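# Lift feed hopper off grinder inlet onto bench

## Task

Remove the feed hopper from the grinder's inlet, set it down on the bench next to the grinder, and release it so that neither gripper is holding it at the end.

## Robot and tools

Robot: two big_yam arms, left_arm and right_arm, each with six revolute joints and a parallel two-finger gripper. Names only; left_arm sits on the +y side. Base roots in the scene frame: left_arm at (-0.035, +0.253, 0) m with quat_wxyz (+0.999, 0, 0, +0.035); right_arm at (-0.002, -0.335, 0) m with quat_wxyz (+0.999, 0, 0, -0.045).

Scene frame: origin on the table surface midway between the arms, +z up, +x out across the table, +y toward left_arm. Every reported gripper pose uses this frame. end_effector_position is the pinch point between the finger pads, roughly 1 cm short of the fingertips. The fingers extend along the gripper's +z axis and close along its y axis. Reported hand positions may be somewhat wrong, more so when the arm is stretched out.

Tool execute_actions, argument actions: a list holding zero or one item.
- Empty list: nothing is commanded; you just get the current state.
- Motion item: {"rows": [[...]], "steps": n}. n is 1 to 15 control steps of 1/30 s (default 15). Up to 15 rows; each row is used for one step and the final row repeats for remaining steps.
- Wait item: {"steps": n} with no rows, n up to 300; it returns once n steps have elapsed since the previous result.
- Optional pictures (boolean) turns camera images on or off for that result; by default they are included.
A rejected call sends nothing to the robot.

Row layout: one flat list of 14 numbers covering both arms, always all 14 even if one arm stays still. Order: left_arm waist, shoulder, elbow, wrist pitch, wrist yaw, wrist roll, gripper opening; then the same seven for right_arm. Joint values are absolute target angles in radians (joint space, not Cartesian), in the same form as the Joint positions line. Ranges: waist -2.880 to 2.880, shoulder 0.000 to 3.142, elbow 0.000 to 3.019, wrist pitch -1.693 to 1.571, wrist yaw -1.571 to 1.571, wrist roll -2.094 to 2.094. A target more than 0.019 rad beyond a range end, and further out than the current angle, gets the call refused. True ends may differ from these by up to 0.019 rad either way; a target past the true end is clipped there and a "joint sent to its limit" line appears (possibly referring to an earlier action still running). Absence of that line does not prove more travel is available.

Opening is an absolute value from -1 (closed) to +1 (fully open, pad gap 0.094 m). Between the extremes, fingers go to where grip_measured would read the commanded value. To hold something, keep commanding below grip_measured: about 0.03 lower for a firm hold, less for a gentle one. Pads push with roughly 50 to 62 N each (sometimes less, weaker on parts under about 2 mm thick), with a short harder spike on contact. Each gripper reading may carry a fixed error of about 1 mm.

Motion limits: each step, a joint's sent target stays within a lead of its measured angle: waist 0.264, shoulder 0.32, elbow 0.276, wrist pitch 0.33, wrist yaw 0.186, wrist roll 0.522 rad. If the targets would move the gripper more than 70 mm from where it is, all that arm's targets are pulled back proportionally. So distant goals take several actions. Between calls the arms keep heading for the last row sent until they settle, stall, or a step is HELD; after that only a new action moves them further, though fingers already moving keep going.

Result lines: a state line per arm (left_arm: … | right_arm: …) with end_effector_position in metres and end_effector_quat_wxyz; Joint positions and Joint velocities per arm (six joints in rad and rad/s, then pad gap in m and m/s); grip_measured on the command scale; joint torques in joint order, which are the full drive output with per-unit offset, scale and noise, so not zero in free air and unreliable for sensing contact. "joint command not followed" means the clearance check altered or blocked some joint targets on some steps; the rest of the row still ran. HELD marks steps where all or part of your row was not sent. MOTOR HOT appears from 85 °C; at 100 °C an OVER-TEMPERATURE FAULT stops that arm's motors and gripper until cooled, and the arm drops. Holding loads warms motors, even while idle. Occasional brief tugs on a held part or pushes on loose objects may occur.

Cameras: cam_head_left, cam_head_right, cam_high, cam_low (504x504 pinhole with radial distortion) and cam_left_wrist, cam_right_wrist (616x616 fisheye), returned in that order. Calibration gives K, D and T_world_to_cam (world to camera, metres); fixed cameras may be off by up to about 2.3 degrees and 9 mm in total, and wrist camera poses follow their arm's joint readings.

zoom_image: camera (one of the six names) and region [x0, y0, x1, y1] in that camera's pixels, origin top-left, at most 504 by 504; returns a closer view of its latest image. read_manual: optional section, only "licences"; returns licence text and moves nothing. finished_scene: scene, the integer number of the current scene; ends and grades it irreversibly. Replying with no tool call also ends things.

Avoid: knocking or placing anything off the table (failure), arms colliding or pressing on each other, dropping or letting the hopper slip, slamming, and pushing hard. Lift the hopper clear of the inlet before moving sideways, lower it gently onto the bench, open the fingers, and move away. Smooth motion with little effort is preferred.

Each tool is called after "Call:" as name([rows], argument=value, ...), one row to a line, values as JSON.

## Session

Call:
execute_actions(actions=[])

Scene clock: 0.00 s of 6320.00 s.
left_arm: end_effector_position=(+0.5401, +0.4036, +0.1356) grip_measured=+1.000 end_effector_quat_wxyz=(+0.191, -0.366, +0.906, -0.092) | right_arm: end_effector_position=(+0.0830, -0.1940, +0.1667) grip_measured=+1.000 end_effector_quat_wxyz=(+0.362, -0.484, +0.795, -0.057)
Joint positions: left_arm=[ 0.229  1.71   1.346 -0.805  0.149 -0.498  0.094] | right_arm=[ 1.906  0.437  0.472 -1.473  0.74   0.672  0.094]
Joint velocities: left_arm=[ 0.005 -0.024  0.002 -0.002 -0.066 -0.051  0.   ] | right_arm=[-0.005 -0.005 -0.002  0.002 -0.051  0.007  0.   ]
Joint torques (N m, as the arm reports them, + toward a larger angle): no reading
camera_calibration (this result's frames):
cam_left_wrist: T_world_to_cam=[[0.627338, -0.719703, 0.297448, -0.0852818], [-0.776239, -0.547276, 0.312956, 0.604014], [-0.062449, -0.42722, -0.901989, 0.452156], [0, 0, 0, 1]] pos_world=[0.550597, 0.462355, 0.244177]
cam_right_wrist: T_world_to_cam=[[0.718171, -0.536209, 0.443521, -0.239546], [-0.598226, -0.801327, -0.000112556, -0.10464], [0.355466, -0.265245, -0.896264, 0.190762], [0, 0, 0, 1]] pos_world=[0.041627, -0.161699, 0.277205]

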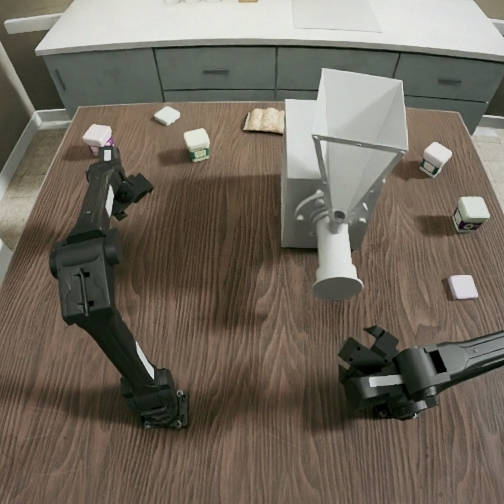

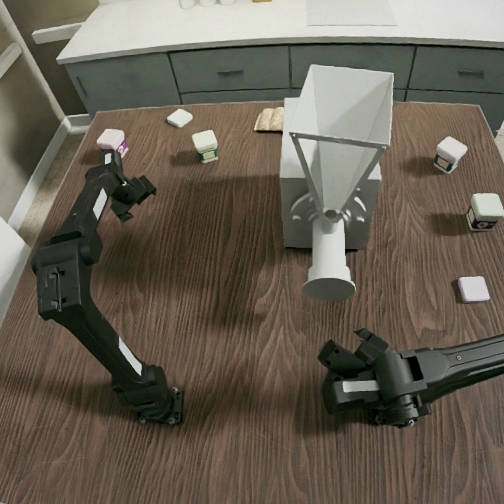

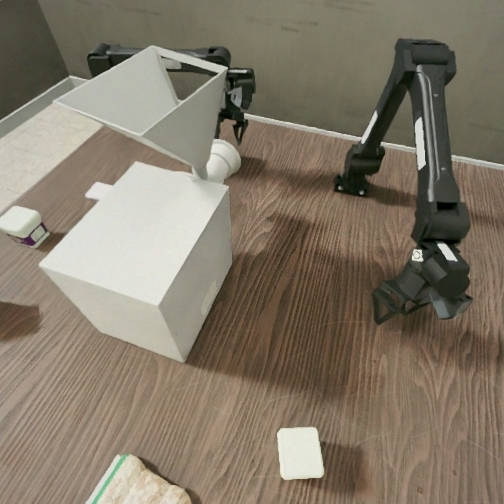

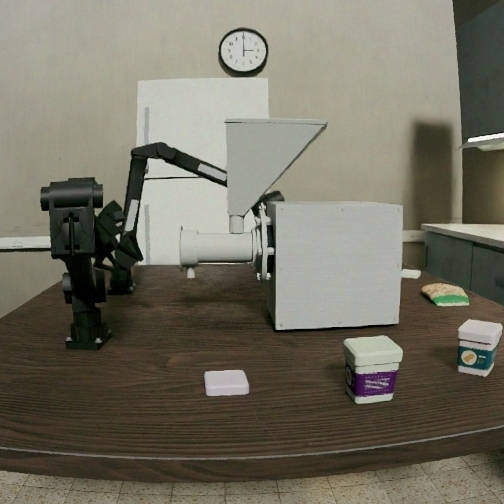

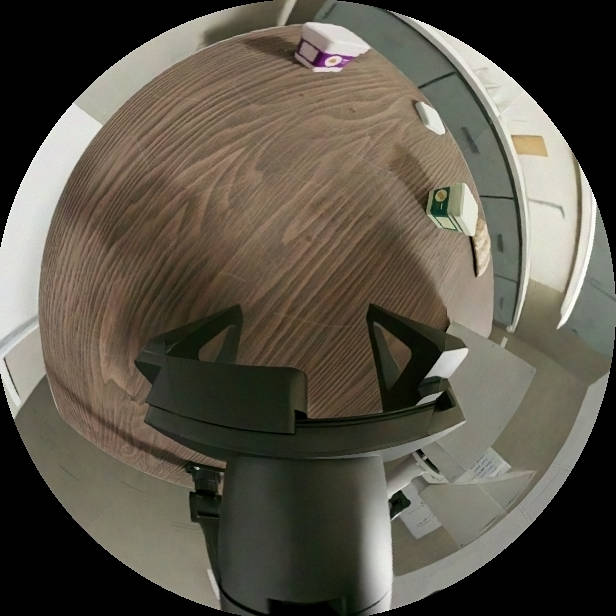

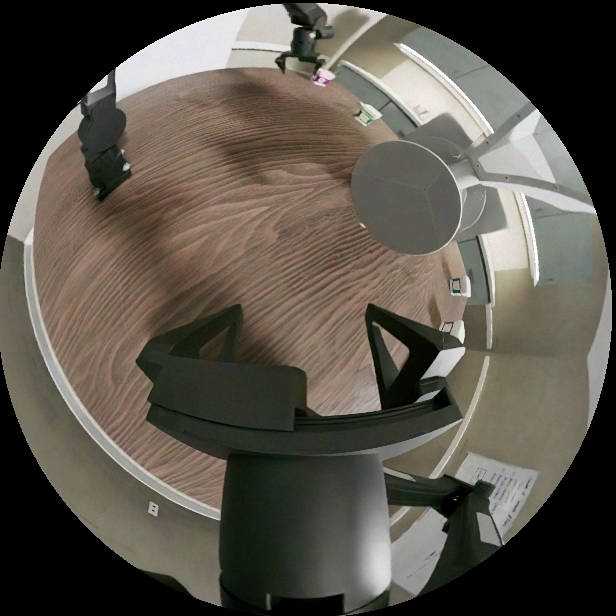

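Call:
zoom_image(camera="cam_head_left", region=[260, 50, 440, 310])

Call:
zoom_image(camera="cam_head_right", region=[250, 50, 430, 310])

Call:
zoom_image(camera="cam_low", region=[160, 100, 420, 340])

Call:
zoom_image(camera="cam_high", region=[30, 30, 270, 230])

Region (260, 50, 440, 310) of cam_head_left's 504x504 image, scaled by 1.938, with more detail than that image has; it fills the left 349 columns of this view, and the rest is white.

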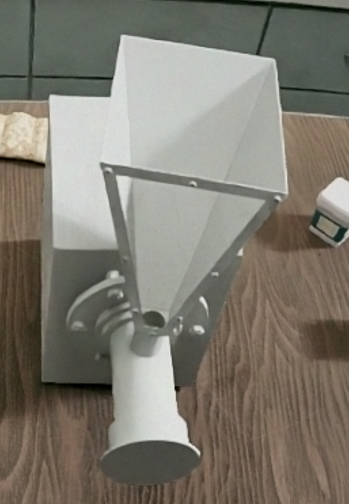

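Region (250, 50, 430, 310) of cam_head_right's 504x504 image, scaled by 1.938, with more detail than that image has; it fills the left 349 columns of this view, and the rest is white.

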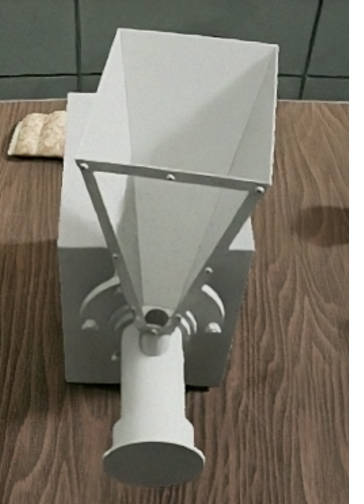

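Region (160, 100, 420, 340) of cam_low's 504x504 image, scaled by 1.938, with more detail than that image has; it fills the top 465 rows of this view, and the rest is white.

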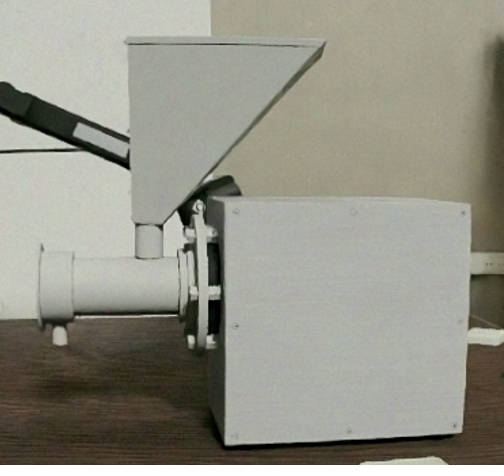

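Region (30, 30, 270, 230) of cam_high's 504x504 image, scaled by 2.100, with more detail than that image has.

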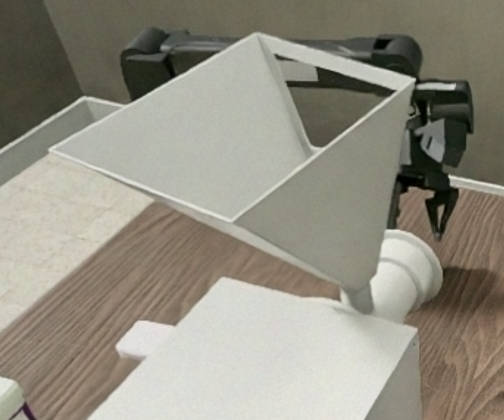

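Call:
execute_actions([
  {"rows":[[0.222,1.708,1.358,-0.815,0.146,-0.499,0.9,1.885,0.439,0.485,-1.474,0.731,0.669,0.9],[0.212,1.704,1.378,-0.831,0.141,-0.500,0.8,1.848,0.443,0.508,-1.476,0.714,0.664,0.8],[0.197,1.699,1.406,-0.854,0.134,-0.501,0.7,1.796,0.448,0.541,-1.479,0.691,0.658,0.7],[0.186,1.695,1.426,-0.870,0.129,-0.502,0.6,1.760,0.451,0.563,-1.481,0.675,0.653,0.6],[0.176,1.691,1.446,-0.887,0.124,-0.502,0.5,1.723,0.455,0.586,-1.483,0.659,0.648,0.5],[0.165,1.687,1.467,-0.903,0.119,-0.503,0.4,1.687,0.459,0.609,-1.485,0.643,0.643,0.4],[0.155,1.684,1.487,-0.919,0.114,-0.504,0.3,1.650,0.462,0.632,-1.487,0.626,0.638,0.3],[0.144,1.680,1.507,-0.936,0.109,-0.505,0.2,1.614,0.466,0.655,-1.488,0.610,0.634,0.2],[0.133,1.676,1.527,-0.952,0.104,-0.506,0.2,1.577,0.470,0.678,-1.490,0.594,0.629,0.2],[0.123,1.672,1.547,-0.968,0.099,-0.507,0.2,1.541,0.473,0.700,-1.492,0.578,0.624,0.2],[0.112,1.668,1.567,-0.985,0.094,-0.508,0.2,1.504,0.477,0.723,-1.494,0.562,0.619,0.2],[0.101,1.665,1.587,-1.001,0.089,-0.509,0.2,1.468,0.480,0.746,-1.496,0.545,0.614,0.2],[0.091,1.661,1.607,-1.017,0.083,-0.510,0.2,1.431,0.484,0.769,-1.498,0.529,0.610,0.2],[0.080,1.657,1.627,-1.034,0.078,-0.510,0.2,1.395,0.488,0.792,-1.500,0.513,0.605,0.2],[0.069,1.653,1.647,-1.050,0.073,-0.511,0.2,1.358,0.491,0.815,-1.502,0.497,0.600,0.2]],"steps":15},
], pictures=false)

Call:
execute_actions([
  {"rows":[[0.059,1.650,1.667,-1.066,0.068,-0.512,0.2,1.322,0.495,0.837,-1.504,0.480,0.595,0.2],[0.048,1.646,1.688,-1.083,0.063,-0.513,0.2,1.285,0.499,0.860,-1.506,0.464,0.590,0.2],[0.037,1.642,1.708,-1.099,0.058,-0.514,0.2,1.249,0.502,0.883,-1.508,0.448,0.586,0.2],[0.027,1.638,1.728,-1.115,0.053,-0.515,0.2,1.212,0.506,0.906,-1.510,0.432,0.581,0.2],[0.016,1.634,1.748,-1.132,0.048,-0.516,0.2,1.176,0.509,0.929,-1.512,0.416,0.576,0.2],[0.006,1.631,1.768,-1.148,0.043,-0.517,0.2,1.139,0.513,0.952,-1.514,0.399,0.571,0.2],[-0.005,1.627,1.788,-1.164,0.038,-0.518,0.2,1.103,0.517,0.974,-1.515,0.383,0.566,0.2],[-0.016,1.623,1.808,-1.181,0.033,-0.518,0.2,1.066,0.520,0.997,-1.517,0.367,0.562,0.2],[-0.026,1.619,1.828,-1.197,0.028,-0.519,0.2,1.030,0.524,1.020,-1.519,0.351,0.557,0.2],[-0.037,1.616,1.848,-1.213,0.023,-0.520,0.2,0.993,0.528,1.043,-1.521,0.335,0.552,0.2],[-0.048,1.612,1.868,-1.230,0.018,-0.521,0.2,0.957,0.531,1.066,-1.523,0.318,0.547,0.2],[-0.058,1.608,1.888,-1.246,0.013,-0.522,0.2,0.920,0.535,1.089,-1.525,0.302,0.542,0.2],[-0.069,1.604,1.909,-1.262,0.008,-0.523,0.2,0.884,0.538,1.112,-1.527,0.286,0.538,0.2],[-0.080,1.600,1.929,-1.279,0.003,-0.524,0.2,0.847,0.542,1.134,-1.529,0.270,0.533,0.2],[-0.090,1.597,1.949,-1.295,-0.002,-0.525,0.2,0.811,0.546,1.157,-1.531,0.253,0.528,0.2]],"steps":15},
], pictures=false)

Call:
execute_actions([
  {"rows":[[-0.101,1.593,1.969,-1.311,-0.007,-0.526,0.2,0.774,0.549,1.180,-1.533,0.237,0.523,0.2],[-0.111,1.589,1.989,-1.328,-0.012,-0.526,0.2,0.738,0.553,1.203,-1.535,0.221,0.518,0.2],[-0.122,1.585,2.009,-1.344,-0.017,-0.527,0.2,0.701,0.556,1.226,-1.537,0.205,0.514,0.2],[-0.133,1.581,2.029,-1.360,-0.022,-0.528,0.2,0.665,0.560,1.249,-1.539,0.189,0.509,0.2],[-0.143,1.578,2.049,-1.377,-0.027,-0.529,0.2,0.628,0.564,1.271,-1.541,0.172,0.504,0.2],[-0.154,1.574,2.069,-1.393,-0.032,-0.530,0.2,0.592,0.567,1.294,-1.542,0.156,0.499,0.2],[-0.165,1.570,2.089,-1.409,-0.037,-0.531,0.2,0.555,0.571,1.317,-1.544,0.140,0.494,0.2],[-0.175,1.566,2.109,-1.426,-0.043,-0.532,0.2,0.519,0.575,1.340,-1.546,0.124,0.490,0.2],[-0.186,1.563,2.130,-1.442,-0.048,-0.533,0.2,0.482,0.578,1.363,-1.548,0.107,0.485,0.2],[-0.197,1.559,2.150,-1.458,-0.053,-0.534,0.2,0.446,0.582,1.386,-1.550,0.091,0.480,0.2],[-0.207,1.555,2.170,-1.475,-0.058,-0.534,0.2,0.409,0.585,1.408,-1.552,0.075,0.475,0.2],[-0.218,1.551,2.190,-1.491,-0.063,-0.535,0.2,0.373,0.589,1.431,-1.554,0.059,0.470,0.2],[-0.229,1.548,2.210,-1.507,-0.068,-0.536,0.2,0.336,0.593,1.454,-1.556,0.042,0.466,0.2],[-0.239,1.544,2.230,-1.524,-0.073,-0.537,0.2,0.300,0.596,1.477,-1.558,0.026,0.461,0.2],[-0.250,1.540,2.250,-1.540,-0.078,-0.538,0.2,0.263,0.600,1.500,-1.560,0.010,0.456,0.2]],"steps":15},
], pictures=false)

Call:
execute_actions([
  {"rows":[[-0.266,1.54,2.25,-1.54,-0.078,-0.538,0.2,0.255,0.617,1.512,-1.56,0.01,0.456,0.2],[-0.282,1.54,2.25,-1.54,-0.078,-0.538,0.2,0.255,0.634,1.523,-1.56,0.01,0.456,0.2],[-0.298,1.54,2.25,-1.54,-0.078,-0.538,0.2,0.255,0.651,1.535,-1.56,0.01,0.456,0.2],[-0.315,1.54,2.25,-1.54,-0.078,-0.538,0.2,0.255,0.668,1.547,-1.56,0.01,0.456,0.2],[-0.331,1.54,2.25,-1.54,-0.078,-0.538,0.2,0.255,0.685,1.558,-1.56,0.01,0.456,0.2],[-0.347,1.54,2.25,-1.54,-0.078,-0.538,0.2,0.255,0.702,1.570,-1.56,0.01,0.456,0.2],[-0.363,1.54,2.25,-1.54,-0.078,-0.538,0.2,0.255,0.719,1.582,-1.56,0.01,0.456,0.2],[-0.379,1.54,2.25,-1.54,-0.078,-0.538,0.2,0.255,0.736,1.593,-1.56,0.01,0.456,0.2],[-0.396,1.54,2.25,-1.54,-0.078,-0.538,0.2,0.255,0.753,1.605,-1.56,0.01,0.456,0.2],[-0.412,1.54,2.25,-1.54,-0.078,-0.538,0.2,0.255,0.770,1.617,-1.56,0.01,0.456,0.2],[-0.428,1.54,2.25,-1.54,-0.078,-0.538,0.2,0.255,0.787,1.628,-1.56,0.01,0.456,0.2],[-0.444,1.54,2.25,-1.54,-0.078,-0.538,0.2,0.255,0.804,1.640,-1.56,0.01,0.456,0.2],[-0.461,1.54,2.25,-1.54,-0.078,-0.538,0.2,0.255,0.821,1.652,-1.56,0.01,0.456,0.2],[-0.477,1.54,2.25,-1.54,-0.078,-0.538,0.2,0.255,0.838,1.663,-1.56,0.01,0.456,0.2],[-0.493,1.54,2.25,-1.54,-0.078,-0.538,0.2,0.255,0.855,1.675,-1.56,0.01,0.456,0.2]],"steps":15},
])

Scene clock: 120.50 s of 6320.00 s.
left_arm: end_effector_position=(+0.5685, +0.3482, +0.2083) grip_measured=+0.202 end_effector_quat_wxyz=(+0.193, -0.317, +0.926, -0.072) | right_arm: end_effector_position=(+0.1175, -0.1980, +0.2500) grip_measured=+0.203 end_effector_quat_wxyz=(+0.300, -0.293, +0.908, -0.003)
Joint positions: left_arm=[ 0.11   1.698  1.53  -0.995  0.084 -0.498  0.056] | right_arm=[ 1.432  0.475  0.731 -1.487  0.515  0.628  0.057]
Joint velocities: left_arm=[-0.357 -0.103  0.515 -0.466 -0.11   0.037 -0.001] | right_arm=[-1.079  0.093  0.647 -0.051 -0.462 -0.125 -0.   ]
Joint torques (N m, as the arm reports them, + toward a larger angle): left_arm=[ -3.09 -17.18  15.7    0.67  -0.09  -0.06] | right_arm=[ 0.12  4.84 12.56  0.61  0.25 -0.1 ]
Steps of this call (steps 1 to 90: nothing new was sent; then 117.00 s passed at rest; steps 91 to 105: all 15 steps of this action). Readings (joint positions):
91: left_arm=[0.229 1.710 1.346 -0.805 0.149 -0.498] | right_arm=[1.906 0.437 0.472 -1.473 0.738 0.672]
92: left_arm=[0.229 1.710 1.346 -0.808 0.147 -0.498] | right_arm=[1.900 0.437 0.472 -1.473 0.728 0.672]
94: left_arm=[0.225 1.710 1.351 -0.832 0.136 -0.498] | right_arm=[1.853 0.438 0.478 -1.473 0.692 0.669]
98: left_arm=[0.195 1.710 1.397 -0.897 0.116 -0.498] | right_arm=[1.689 0.450 0.546 -1.479 0.627 0.657]
105: the state above

Scene clock: 121.00 s of 6320.00 s.
left_arm: end_effector_position=(+0.5771, +0.2664, +0.3619) grip_measured=+0.202 end_effector_quat_wxyz=(+0.250, -0.253, +0.932, -0.066) | right_arm: end_effector_position=(+0.1656, -0.2309, +0.3784) grip_measured=+0.203 end_effector_quat_wxyz=(+0.307, -0.072, +0.946, +0.080)
Joint positions: left_arm=[-0.045  1.636  1.824 -1.236  0.009 -0.508  0.056] | right_arm=[ 0.883  0.531  1.07  -1.517  0.272  0.558  0.057]
Joint velocities: left_arm=[-0.327 -0.112  0.574 -0.491 -0.125 -0.007 -0.001] | right_arm=[-1.089  0.112  0.657 -0.056 -0.447 -0.154 -0.001]
Joint torques (N m, as the arm reports them, + toward a larger angle): left_arm=[ -2.79 -15.91  15.94   0.79  -0.09  -0.08] | right_arm=[-0.78  4.31 11.93  1.27  0.03 -0.1 ]
Steps of this call (steps 1 to 15: all 15 steps of this action). Readings (joint positions):
1: left_arm=[0.099 1.694 1.548 -1.011 0.079 -0.498] | right_arm=[1.395 0.478 0.754 -1.489 0.499 0.624]
2: left_arm=[0.087 1.690 1.567 -1.027 0.074 -0.499] | right_arm=[1.359 0.482 0.776 -1.491 0.483 0.619]
4: left_arm=[0.066 1.681 1.605 -1.058 0.064 -0.500] | right_arm=[1.285 0.489 0.819 -1.496 0.450 0.610]
8: left_arm=[0.026 1.664 1.684 -1.122 0.044 -0.502] | right_arm=[1.139 0.505 0.908 -1.504 0.385 0.591]
15: the state above

Scene clock: 121.50 s of 6320.00 s.
left_arm: end_effector_position=(+0.5248, +0.1855, +0.5145) grip_measured=+0.202 end_effector_quat_wxyz=(+0.310, -0.190, +0.929, -0.073) | right_arm: end_effector_position=(+0.1798, -0.2945, +0.5189) grip_measured=+0.203 end_effector_quat_wxyz=(+0.394, +0.115, +0.902, +0.137)
Joint positions: left_arm=[-0.21   1.578  2.136 -1.484 -0.067 -0.521  0.056] | right_arm=[ 0.336  0.584  1.419 -1.546  0.029  0.486  0.057]
Joint velocities: left_arm=[-0.337 -0.132  0.628 -0.52  -0.183 -0.081 -0.001] | right_arm=[-1.079  0.103  0.676 -0.066 -0.476 -0.183  0.001]
Joint torques (N m, as the arm reports them, + toward a larger angle): left_arm=[ -2.23 -14.96  14.43   1.19  -0.15  -0.07] | right_arm=[ 0.55  5.42 10.55  1.36 -0.04 -0.1 ]
Steps of this call (steps 1 to 15: all 15 steps of this action). Readings (joint positions):
1: left_arm=[-0.056 1.633 1.844 -1.252 0.004 -0.509] | right_arm=[0.847 0.534 1.094 -1.519 0.255 0.553]
2: left_arm=[-0.067 1.629 1.864 -1.268 -0.001 -0.509] | right_arm=[0.811 0.537 1.117 -1.521 0.239 0.548]
4: left_arm=[-0.089 1.621 1.905 -1.301 -0.011 -0.511] | right_arm=[0.738 0.544 1.164 -1.525 0.207 0.539]
8: left_arm=[-0.133 1.606 1.987 -1.367 -0.031 -0.514] | right_arm=[0.592 0.559 1.256 -1.532 0.142 0.520]
15: the state above

Scene clock: 122.00 s of 6320.00 s.
left_arm: end_effector_position=(+0.4652, +0.0645, +0.5672) grip_measured=+0.202 end_effector_quat_wxyz=(+0.332, -0.080, +0.932, -0.123) | right_arm: end_effector_position=(+0.2551, -0.2936, +0.5568) grip_measured=+0.203 end_effector_quat_wxyz=(+0.377, +0.139, +0.908, +0.117)
Joint positions: left_arm=[-0.454  1.534  2.214 -1.531 -0.076 -0.528  0.056] | right_arm=[ 0.259  0.821  1.613 -1.551  0.015  0.466  0.057]
Joint velocities: left_arm=[-0.464  0.044  0.002 -0.002  0.007  0.066  0.001] | right_arm=[-0.015  0.63   0.237 -0.012 -0.022 -0.022  0.   ]
Joint torques (N m, as the arm reports them, + toward a larger angle): left_arm=[ -2.43 -11.63  12.38   1.04  -0.16  -0.1 ] | right_arm=[-0.28  1.29 11.07  1.2  -0.16 -0.21]
Steps of this call (steps 1 to 15: all 15 steps of this action). Readings (joint positions):
1: left_arm=[-0.222 1.574 2.156 -1.500 -0.071 -0.522] | right_arm=[0.303 0.588 1.442 -1.548 0.020 0.482]
2: left_arm=[-0.235 1.569 2.175 -1.511 -0.074 -0.523] | right_arm=[0.278 0.593 1.463 -1.548 0.018 0.479]
4: left_arm=[-0.265 1.554 2.199 -1.523 -0.076 -0.525] | right_arm=[0.260 0.608 1.501 -1.549 0.016 0.474]
8: left_arm=[-0.338 1.530 2.214 -1.529 -0.076 -0.527] | right_arm=[0.259 0.666 1.554 -1.550 0.015 0.469]
15: the state above
camera_calibration (this result's frames):
cam_left_wrist: T_world_to_cam=[[0.06957, -0.959408, 0.273305, -0.122117], [-0.99567, -0.0837113, -0.040411, 0.497829], [0.0616494, -0.26931, -0.961078, 0.657507], [0, 0, 0, 1]] pos_world=[0.463635, 0.101588, 0.685409]
cam_right_wrist: T_world_to_cam=[[-0.177646, -0.931858, -0.316357, -0.0541322], [-0.96628, 0.226062, -0.123283, 0.38266], [0.186399, 0.283789, -0.940595, 0.68174], [0, 0, 0, 1]] pos_world=[0.233065, -0.330419, 0.671292]

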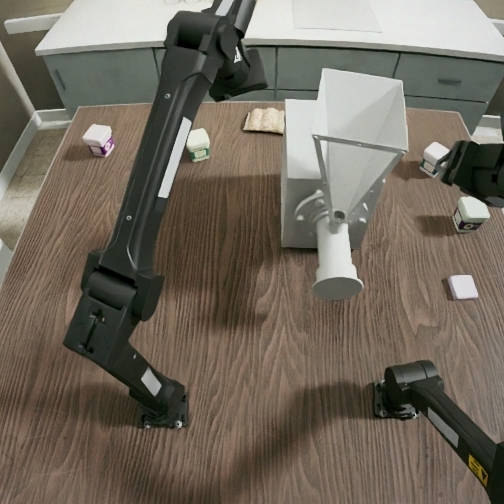

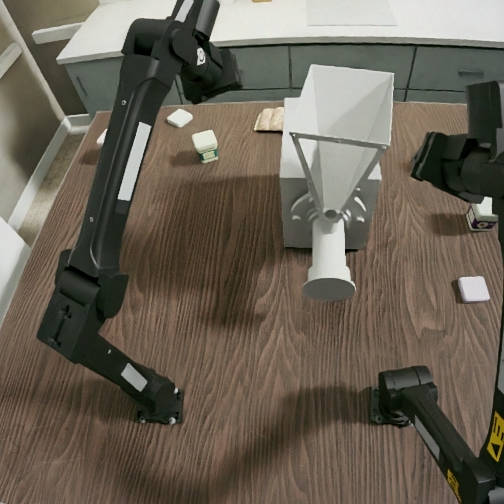

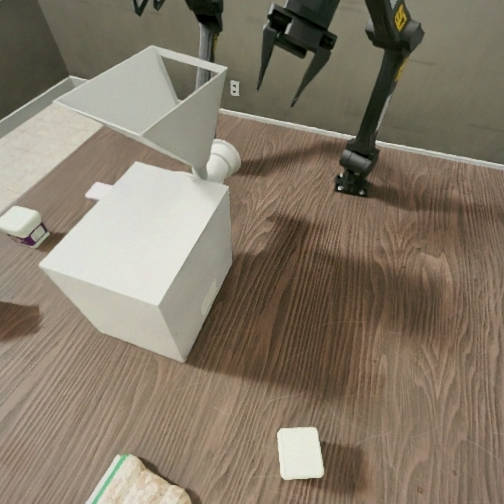

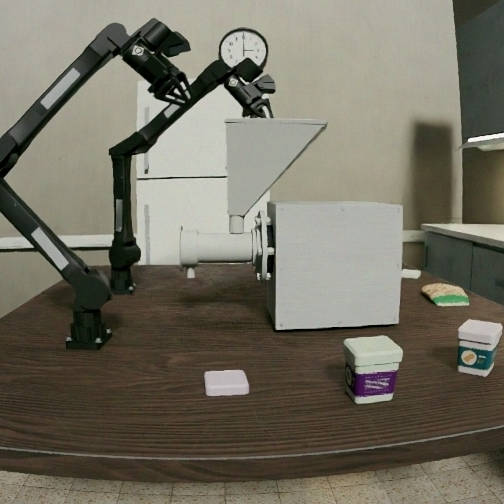

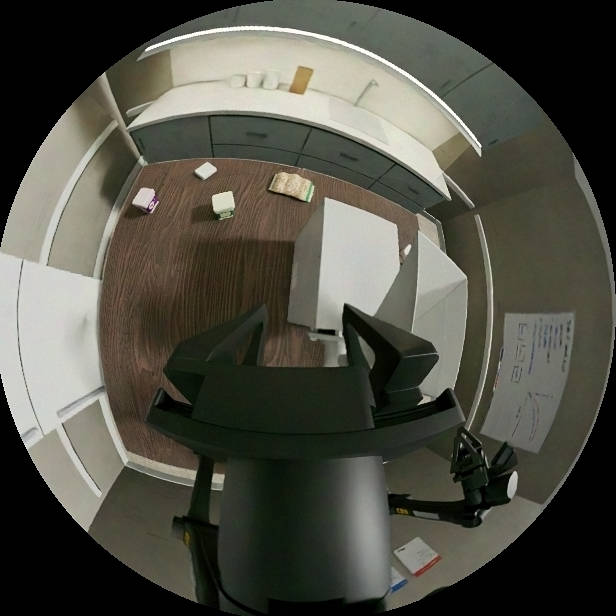

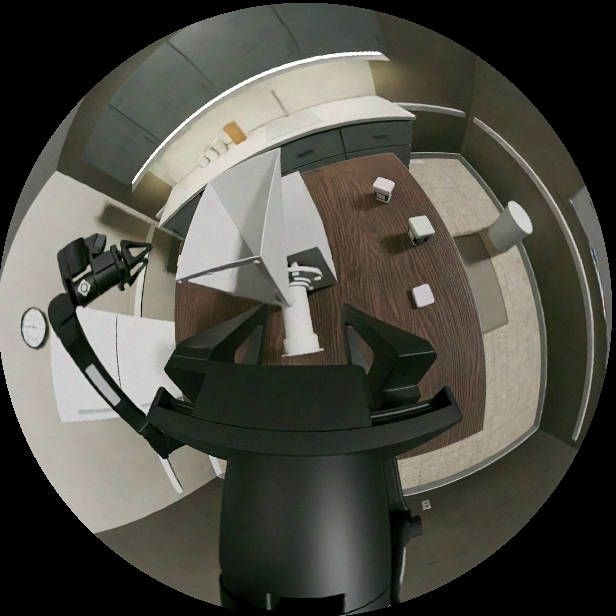

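Call:
execute_actions([
  {"rows":[[-0.509,1.54,2.25,-1.54,-0.078,-0.538,0.2,0.255,0.872,1.687,-1.56,0.01,0.456,0.2],[-0.526,1.54,2.25,-1.54,-0.078,-0.538,0.2,0.255,0.889,1.698,-1.56,0.01,0.456,0.2],[-0.542,1.54,2.25,-1.54,-0.078,-0.538,0.2,0.255,0.906,1.710,-1.56,0.01,0.456,0.2],[-0.559,1.54,2.25,-1.54,-0.078,-0.538,0.2,0.255,0.923,1.722,-1.56,0.01,0.456,0.2],[-0.575,1.54,2.25,-1.54,-0.078,-0.538,0.2,0.255,0.940,1.733,-1.56,0.01,0.456,0.2],[-0.592,1.54,2.25,-1.54,-0.078,-0.538,0.2,0.255,0.957,1.745,-1.56,0.01,0.456,0.2],[-0.608,1.54,2.25,-1.54,-0.078,-0.538,0.2,0.255,0.974,1.757,-1.56,0.01,0.456,0.2],[-0.625,1.54,2.25,-1.54,-0.078,-0.538,0.2,0.255,0.991,1.768,-1.56,0.01,0.456,0.2],[-0.641,1.54,2.25,-1.54,-0.078,-0.538,0.2,0.255,1.008,1.780,-1.56,0.01,0.456,0.2],[-0.658,1.54,2.25,-1.54,-0.078,-0.538,0.2,0.255,1.025,1.792,-1.56,0.01,0.456,0.2],[-0.674,1.54,2.25,-1.54,-0.078,-0.538,0.2,0.255,1.042,1.803,-1.56,0.01,0.456,0.2],[-0.691,1.54,2.25,-1.54,-0.078,-0.538,0.2,0.255,1.059,1.815,-1.56,0.01,0.456,0.2],[-0.707,1.54,2.25,-1.54,-0.078,-0.538,0.2,0.255,1.076,1.827,-1.56,0.01,0.456,0.2],[-0.724,1.54,2.25,-1.54,-0.078,-0.538,0.2,0.255,1.093,1.838,-1.56,0.01,0.456,0.2],[-0.740,1.54,2.25,-1.54,-0.078,-0.545,0.2,0.255,1.110,1.850,-1.56,0.01,0.45,0.2]],"steps":15},
], pictures=false)

Call:
execute_actions([
  {"steps":15},
])

Scene clock: 130.50 s of 6320.00 s.
left_arm: end_effector_position=(+0.4040, -0.0548, +0.5653) grip_measured=+0.202 end_effector_quat_wxyz=(+0.313, +0.036, +0.935, -0.163) | right_arm: end_effector_position=(+0.3447, -0.2782, +0.5656) grip_measured=+0.203 end_effector_quat_wxyz=(+0.345, +0.140, +0.922, +0.106)
Joint positions: left_arm=[-0.706  1.538  2.214 -1.531 -0.078 -0.53   0.056] | right_arm=[ 0.259  1.068  1.79  -1.554  0.014  0.464  0.057]
Joint velocities: left_arm=[-0.503 -0.015  0.017 -0.002  0.007 -0.022 -0.001] | right_arm=[-0.005  0.591  0.242 -0.007  0.037  0.007 -0.   ]
Joint torques (N m, as the arm reports them, + toward a larger angle): left_arm=[ -1.82 -11.84  12.49   0.96  -0.09  -0.06] | right_arm=[-0.14 -2.14 11.22  1.52 -0.1  -0.13]
Steps of this call (steps 1 to 30: the robot went on to your last target; steps 31 to 90: nothing new was sent; then 5.00 s passed at rest; steps 91 to 105: all 15 steps of this action). Readings (joint positions):
91: left_arm=[-0.497 1.538 2.214 -1.531 -0.076 -0.528] | right_arm=[0.259 0.859 1.636 -1.551 0.014 0.466]
92: left_arm=[-0.499 1.538 2.214 -1.531 -0.076 -0.528] | right_arm=[0.259 0.861 1.639 -1.552 0.014 0.466]
94: left_arm=[-0.507 1.538 2.214 -1.531 -0.077 -0.529] | right_arm=[0.259 0.874 1.658 -1.554 0.014 0.466]
98: left_arm=[-0.563 1.538 2.214 -1.531 -0.078 -0.529] | right_arm=[0.259 0.931 1.718 -1.554 0.014 0.465]
105: the state above

Scene clock: 131.00 s of 6320.00 s.
left_arm: end_effector_position=(+0.3908, -0.0728, +0.5653) grip_measured=+0.202 end_effector_quat_wxyz=(+0.309, +0.053, +0.934, -0.170) | right_arm: end_effector_position=(+0.3649, -0.2748, +0.5563) grip_measured=+0.203 end_effector_quat_wxyz=(+0.331, +0.138, +0.928, +0.101)
Joint positions: left_arm=[-0.747  1.538  2.214 -1.531 -0.078 -0.535  0.056] | right_arm=[ 0.259  1.118  1.806 -1.554  0.014  0.459  0.057]
Joint velocities: left_arm=[-0.024 -0.005  0.012 -0.002 -0.095 -0.022 -0.   ] | right_arm=[-0.005 -0.034  0.007 -0.027  0.007  0.037  0.   ]
Joint torques (N m, as the arm reports them, + toward a larger angle): left_arm=[ -1.45 -11.7   12.49   0.97  -0.08  -0.07] | right_arm=[ 0.26 -4.51 11.22  1.26 -0.17 -0.01]
Steps of this call (steps 1 to 15: the robot went on to your last target). Readings (joint positions):
1: left_arm=[-0.721 1.538 2.214 -1.531 -0.078 -0.531] | right_arm=[0.259 1.086 1.797 -1.554 0.014 0.463]
2: left_arm=[-0.734 1.538 2.214 -1.531 -0.078 -0.532] | right_arm=[0.259 1.101 1.801 -1.554 0.014 0.463]
4: left_arm=[-0.747 1.538 2.214 -1.531 -0.078 -0.533] | right_arm=[0.259 1.121 1.801 -1.554 0.014 0.461]
8: left_arm=[-0.747 1.538 2.214 -1.531 -0.078 -0.534] | right_arm=[0.259 1.127 1.802 -1.554 0.014 0.460]
15: the state above
camera_calibration (this result's frames):
cam_left_wrist: T_world_to_cam=[[-0.203103, -0.939741, 0.275021, -0.141118], [-0.978919, 0.201072, -0.0358723, 0.423795], [-0.0215885, -0.276509, -0.960769, 0.655079], [0, 0, 0, 1]] pos_world=[0.400342, -0.0366922, 0.683392]
cam_right_wrist: T_world_to_cam=[[-0.203718, -0.939502, -0.275382, -0.0325952], [-0.975299, 0.219281, -0.0266139, 0.432053], [0.0853899, 0.263158, -0.960966, 0.697984], [0, 0, 0, 1]] pos_world=[0.35514, -0.309044, 0.673262]

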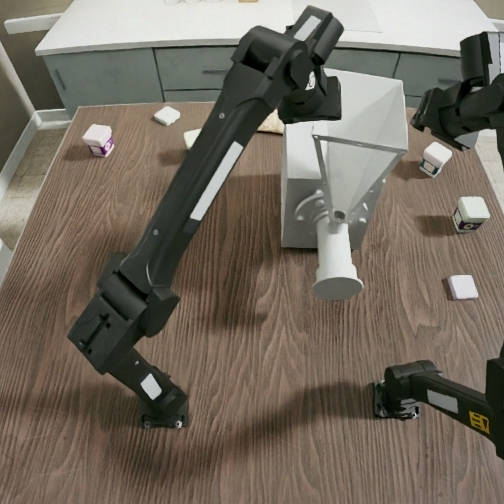

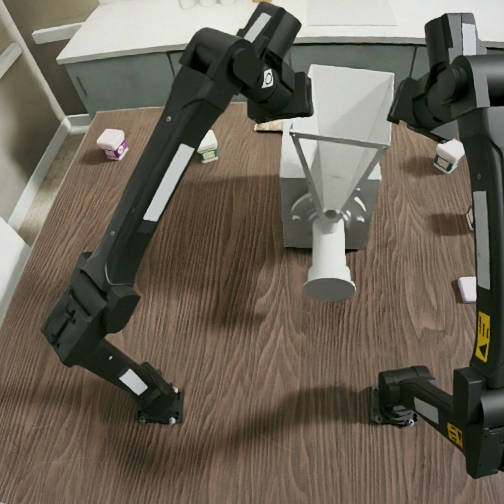

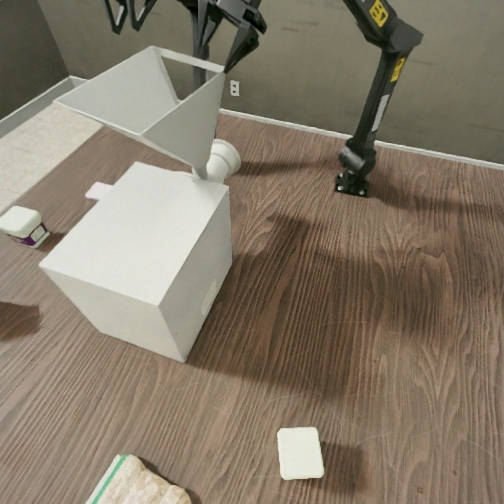

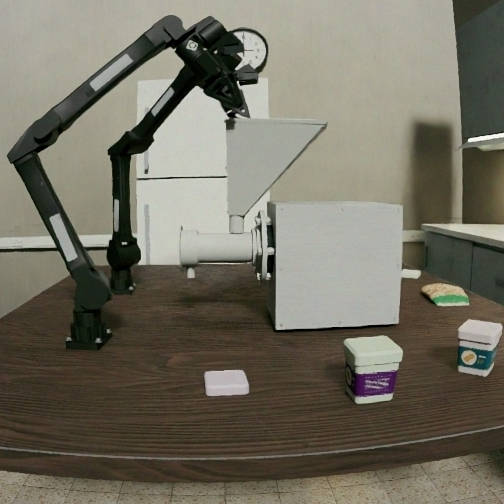

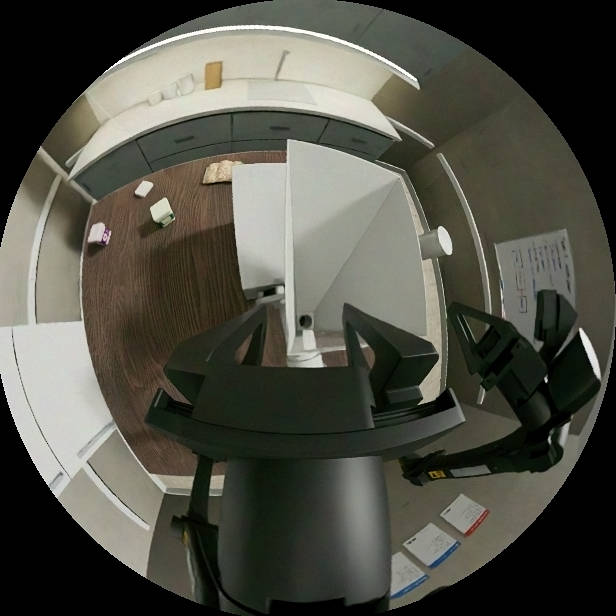

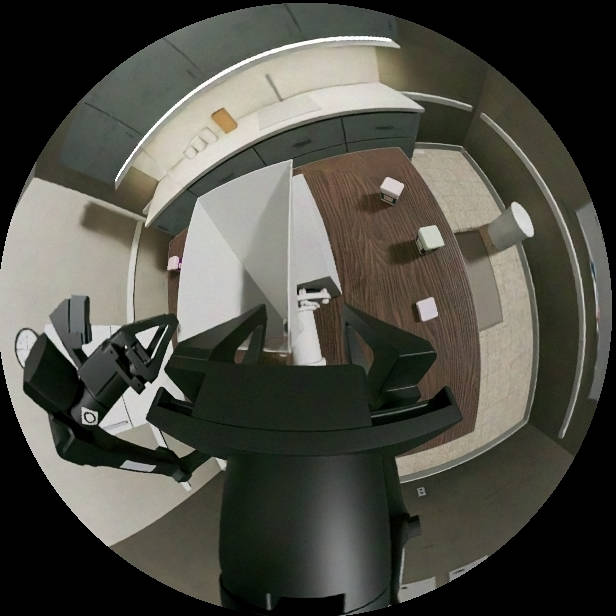

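Call:
zoom_image(camera="cam_right_wrist", region=[220, 140, 400, 380])

Call:
zoom_image(camera="cam_left_wrist", region=[220, 120, 400, 380])

Region (220, 140, 400, 380) of cam_right_wrist's 616x616 image, scaled by 2.100, with more detail than that image has; it fills the left 378 columns of this view, and the rest is white.

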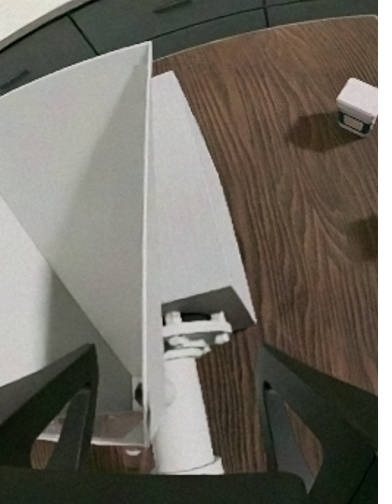

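Region (220, 120, 400, 380) of cam_left_wrist's 616x616 image, scaled by 1.938, with more detail than that image has; it fills the left 349 columns of this view, and the rest is white.

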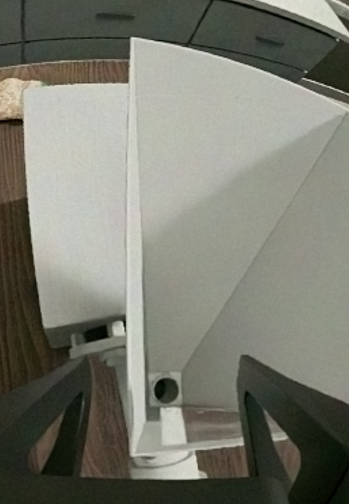

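Call:
execute_actions([
  {"rows":[[-0.738,1.540,2.225,-1.530,-0.076,-0.532,0.2,0.265,1.115,1.825,-1.550,0.016,0.462,0.2],[-0.730,1.541,2.210,-1.522,-0.074,-0.530,0.2,0.274,1.119,1.803,-1.545,0.019,0.466,0.2],[-0.722,1.542,2.200,-1.512,-0.072,-0.528,0.2,0.283,1.121,1.793,-1.535,0.022,0.469,0.2],[-0.715,1.543,2.189,-1.502,-0.070,-0.526,0.2,0.292,1.122,1.783,-1.524,0.025,0.472,0.2],[-0.708,1.544,2.178,-1.492,-0.068,-0.524,0.2,0.300,1.123,1.773,-1.514,0.028,0.475,0.2],[-0.702,1.545,2.168,-1.482,-0.066,-0.522,0.2,0.307,1.125,1.763,-1.504,0.031,0.478,0.2],[-0.697,1.546,2.157,-1.472,-0.064,-0.520,0.2,0.313,1.126,1.753,-1.493,0.034,0.481,0.2],[-0.694,1.547,2.146,-1.462,-0.062,-0.518,0.2,0.317,1.127,1.743,-1.483,0.037,0.484,0.2],[-0.693,1.548,2.136,-1.452,-0.060,-0.516,0.2,0.318,1.128,1.733,-1.473,0.040,0.487,0.2],[-0.693,1.549,2.125,-1.442,-0.058,-0.514,0.2,0.318,1.130,1.723,-1.462,0.043,0.490,0.2],[-0.693,1.550,2.114,-1.432,-0.056,-0.512,0.2,0.318,1.131,1.712,-1.452,0.045,0.493,0.2],[-0.693,1.551,2.104,-1.422,-0.054,-0.510,0.2,0.318,1.132,1.702,-1.441,0.046,0.496,0.2],[-0.693,1.552,2.093,-1.412,-0.053,-0.508,0.2,0.318,1.133,1.692,-1.431,0.046,0.499,0.2],[-0.693,1.553,2.082,-1.402,-0.053,-0.506,0.2,0.318,1.135,1.682,-1.420,0.046,0.502,0.2],[-0.693,1.553,2.072,-1.392,-0.053,-0.504,0.2,0.318,1.136,1.672,-1.410,0.046,0.504,0.2]],"steps":15},
], pictures=false)

Call:
execute_actions([
  {"steps":15},
])

Scene clock: 169.77 s of 6320.00 s.
left_arm: end_effector_position=(+0.4250, -0.0695, +0.5186) grip_measured=+0.202 end_effector_quat_wxyz=(+0.296, +0.041, +0.941, -0.160) | right_arm: end_effector_position=(+0.3870, -0.2560, +0.5197) grip_measured=+0.203 end_effector_quat_wxyz=(+0.328, +0.131, +0.930, +0.099)
Joint positions: left_arm=[-0.698  1.545  2.09  -1.43  -0.057 -0.522  0.056] | right_arm=[ 0.308  1.119  1.692 -1.446  0.041  0.483  0.057]
Joint velocities: left_arm=[-0.005  0.015 -0.315  0.3    0.022  0.007 -0.   ] | right_arm=[-0.005  0.015 -0.266  0.325 -0.051  0.051  0.   ]
Joint torques (N m, as the arm reports them, + toward a larger angle): left_arm=[ -1.31 -11.9    9.74   1.96   0.07   0.12] | right_arm=[ 1.48 -3.09  8.36  1.92  0.18  0.13]
Steps of this call (steps 1 to 15: the robot went on to your last target; steps 16 to 90: nothing new was sent; then 35.27 s passed at rest; steps 91 to 105: all 15 steps of this action). Readings (joint positions):
91: left_arm=[-0.747 1.538 2.214 -1.531 -0.078 -0.536] | right_arm=[0.259 1.117 1.807 -1.554 0.014 0.459]
92: left_arm=[-0.747 1.538 2.214 -1.531 -0.077 -0.536] | right_arm=[0.260 1.117 1.807 -1.554 0.015 0.459]
94: left_arm=[-0.744 1.538 2.208 -1.528 -0.074 -0.536] | right_arm=[0.263 1.117 1.802 -1.550 0.019 0.460]
98: left_arm=[-0.722 1.538 2.169 -1.498 -0.066 -0.532] | right_arm=[0.292 1.117 1.769 -1.516 0.030 0.466]
105: the state above

Scene clock: 170.27 s of 6320.00 s.
left_arm: end_effector_position=(+0.4303, -0.0738, +0.5083) grip_measured=+0.202 end_effector_quat_wxyz=(+0.294, +0.045, +0.942, -0.158) | right_arm: end_effector_position=(+0.3950, -0.2543, +0.5094) grip_measured=+0.203 end_effector_quat_wxyz=(+0.323, +0.136, +0.931, +0.099)
Joint positions: left_arm=[-0.698  1.552  2.071 -1.41  -0.054 -0.514  0.056] | right_arm=[ 0.308  1.129  1.672 -1.425  0.042  0.494  0.057]
Joint velocities: left_arm=[ 0.005  0.005  0.007 -0.022 -0.022 -0.066 -0.   ] | right_arm=[-0.015  0.005  0.002  0.022  0.051 -0.007  0.   ]
Joint torques (N m, as the arm reports them, + toward a larger angle): left_arm=[ -1.41 -13.16  10.06   2.17   0.02   0.1 ] | right_arm=[ 1.12 -4.39  8.81  2.12  0.19  0.17]
Steps of this call (steps 1 to 15: the robot went on to your last target). Readings (joint positions):
1: left_arm=[-0.698 1.546 2.081 -1.422 -0.056 -0.520] | right_arm=[0.308 1.120 1.684 -1.437 0.042 0.485]
2: left_arm=[-0.698 1.549 2.075 -1.418 -0.056 -0.519] | right_arm=[0.308 1.122 1.678 -1.433 0.042 0.487]
4: left_arm=[-0.698 1.554 2.071 -1.413 -0.054 -0.517] | right_arm=[0.308 1.126 1.673 -1.429 0.042 0.490]
8: left_arm=[-0.698 1.552 2.071 -1.410 -0.054 -0.515] | right_arm=[0.308 1.129 1.672 -1.425 0.042 0.493]
15: the state above
camera_calibration (this result's frames):
cam_left_wrist: T_world_to_cam=[[-0.177151, -0.948655, 0.262052, -0.123605], [-0.982954, 0.183851, 0.00106777, 0.442324], [-0.0491915, -0.257396, -0.965053, 0.616406], [0, 0, 0, 1]] pos_world=[0.443209, -0.0399199, 0.626783]
cam_right_wrist: T_world_to_cam=[[-0.203802, -0.940962, -0.270288, -0.0231201], [-0.9766, 0.214765, -0.0112936, 0.447283], [0.0686753, 0.261661, -0.962713, 0.652064], [0, 0, 0, 1]] pos_world=[0.387324, -0.288436, 0.626553]

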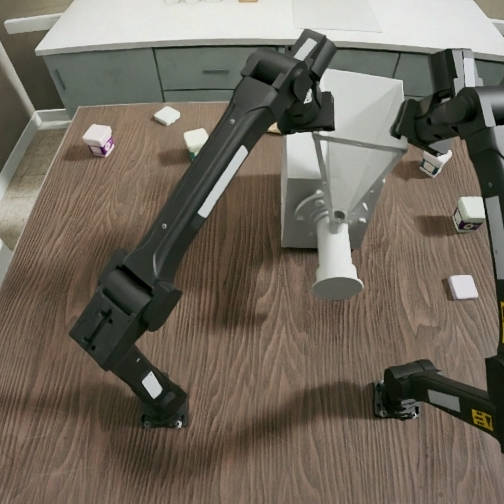

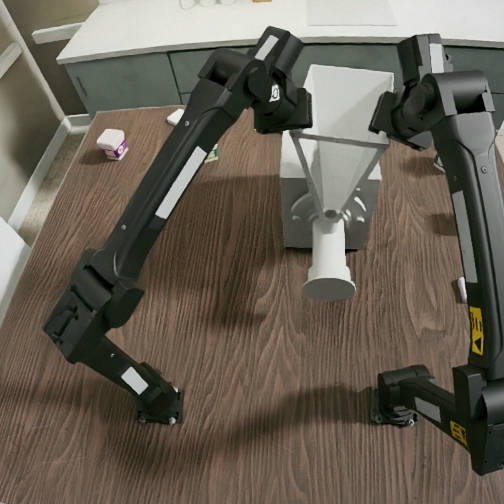

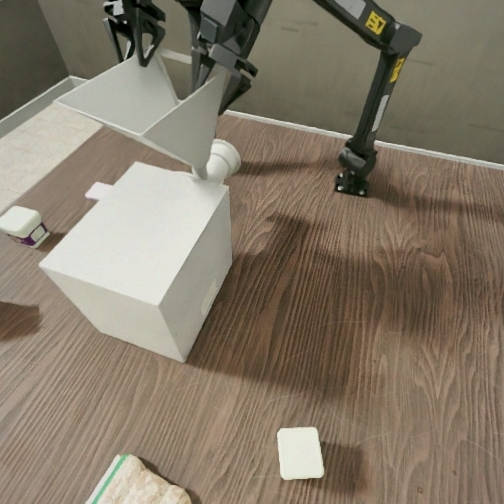

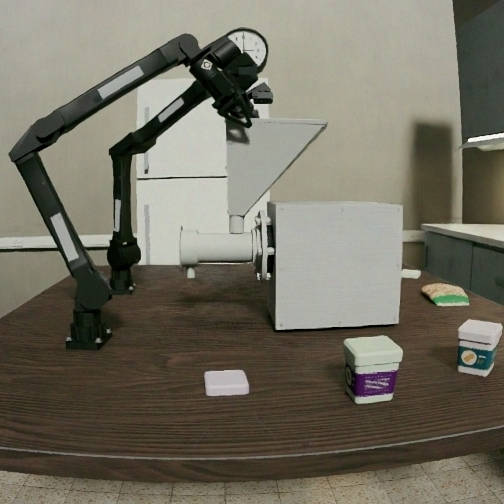

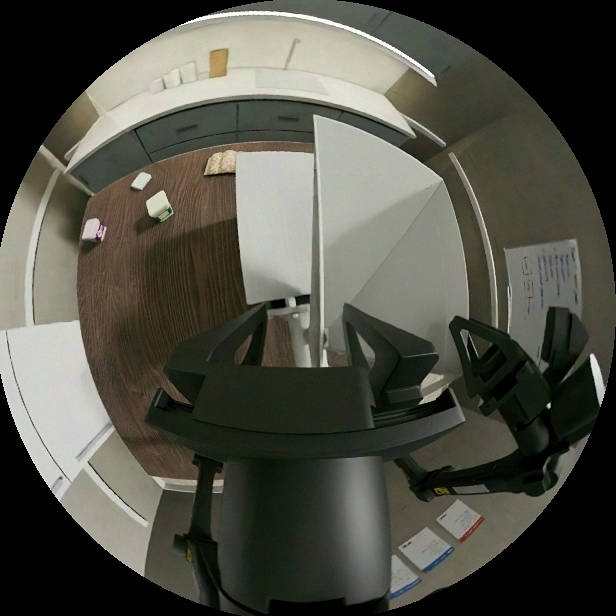

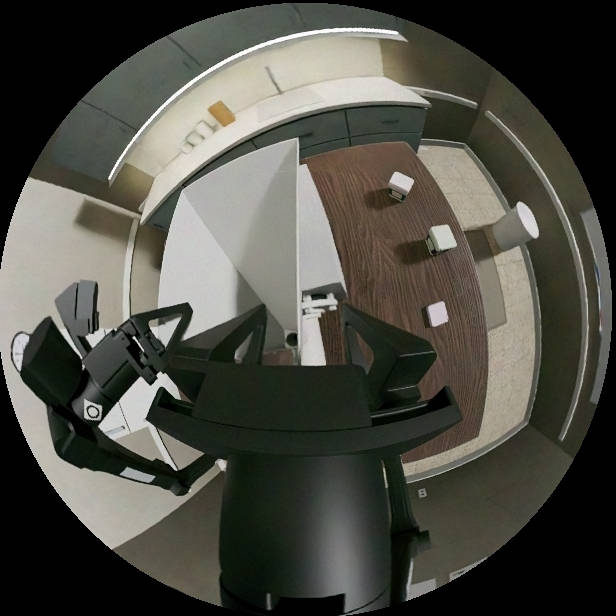

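Call:
zoom_image(camera="cam_left_wrist", region=[230, 100, 400, 380])

Call:
zoom_image(camera="cam_right_wrist", region=[220, 120, 390, 380])

Call:
zoom_image(camera="cam_high", region=[80, 0, 280, 150])

Call:
zoom_image(camera="cam_low", region=[180, 50, 340, 170])

Region (230, 100, 400, 380) of cam_left_wrist's 616x616 image, scaled by 1.800, with more detail than that image has; it fills the left 306 columns of this view, and the rest is white.

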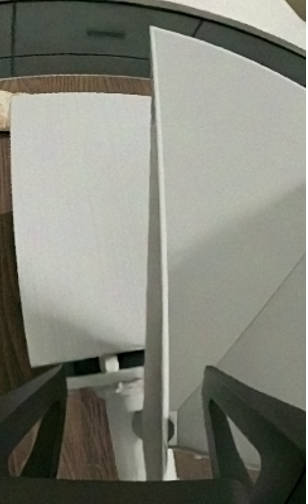

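Region (220, 120, 390, 380) of cam_right_wrist's 616x616 image, scaled by 1.938, with more detail than that image has; it fills the left 330 columns of this view, and the rest is white.

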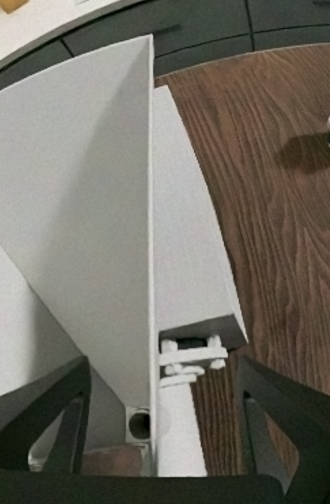

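Region (80, 0, 280, 150) of cam_high's 504x504 image, scaled by 2.520, with more detail than that image has; it fills the top 378 rows of this view, and the rest is white.

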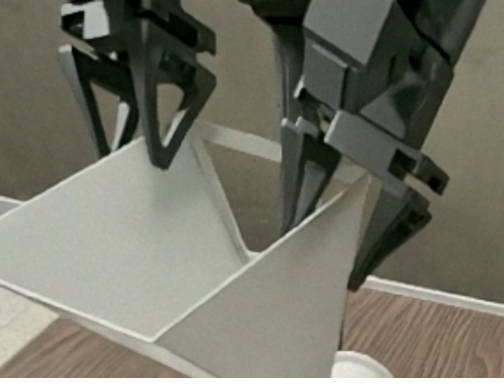

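Region (180, 50, 340, 170) of cam_low's 504x504 image, scaled by 3.150, with more detail than that image has; it fills the top 378 rows of this view, and the rest is white.

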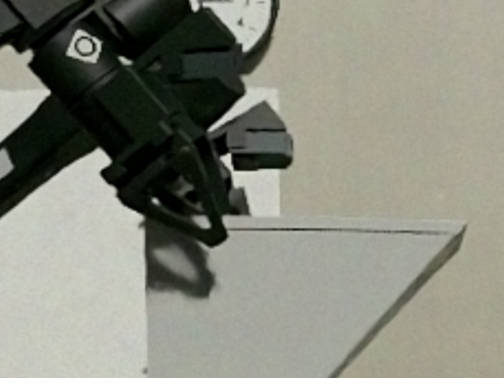

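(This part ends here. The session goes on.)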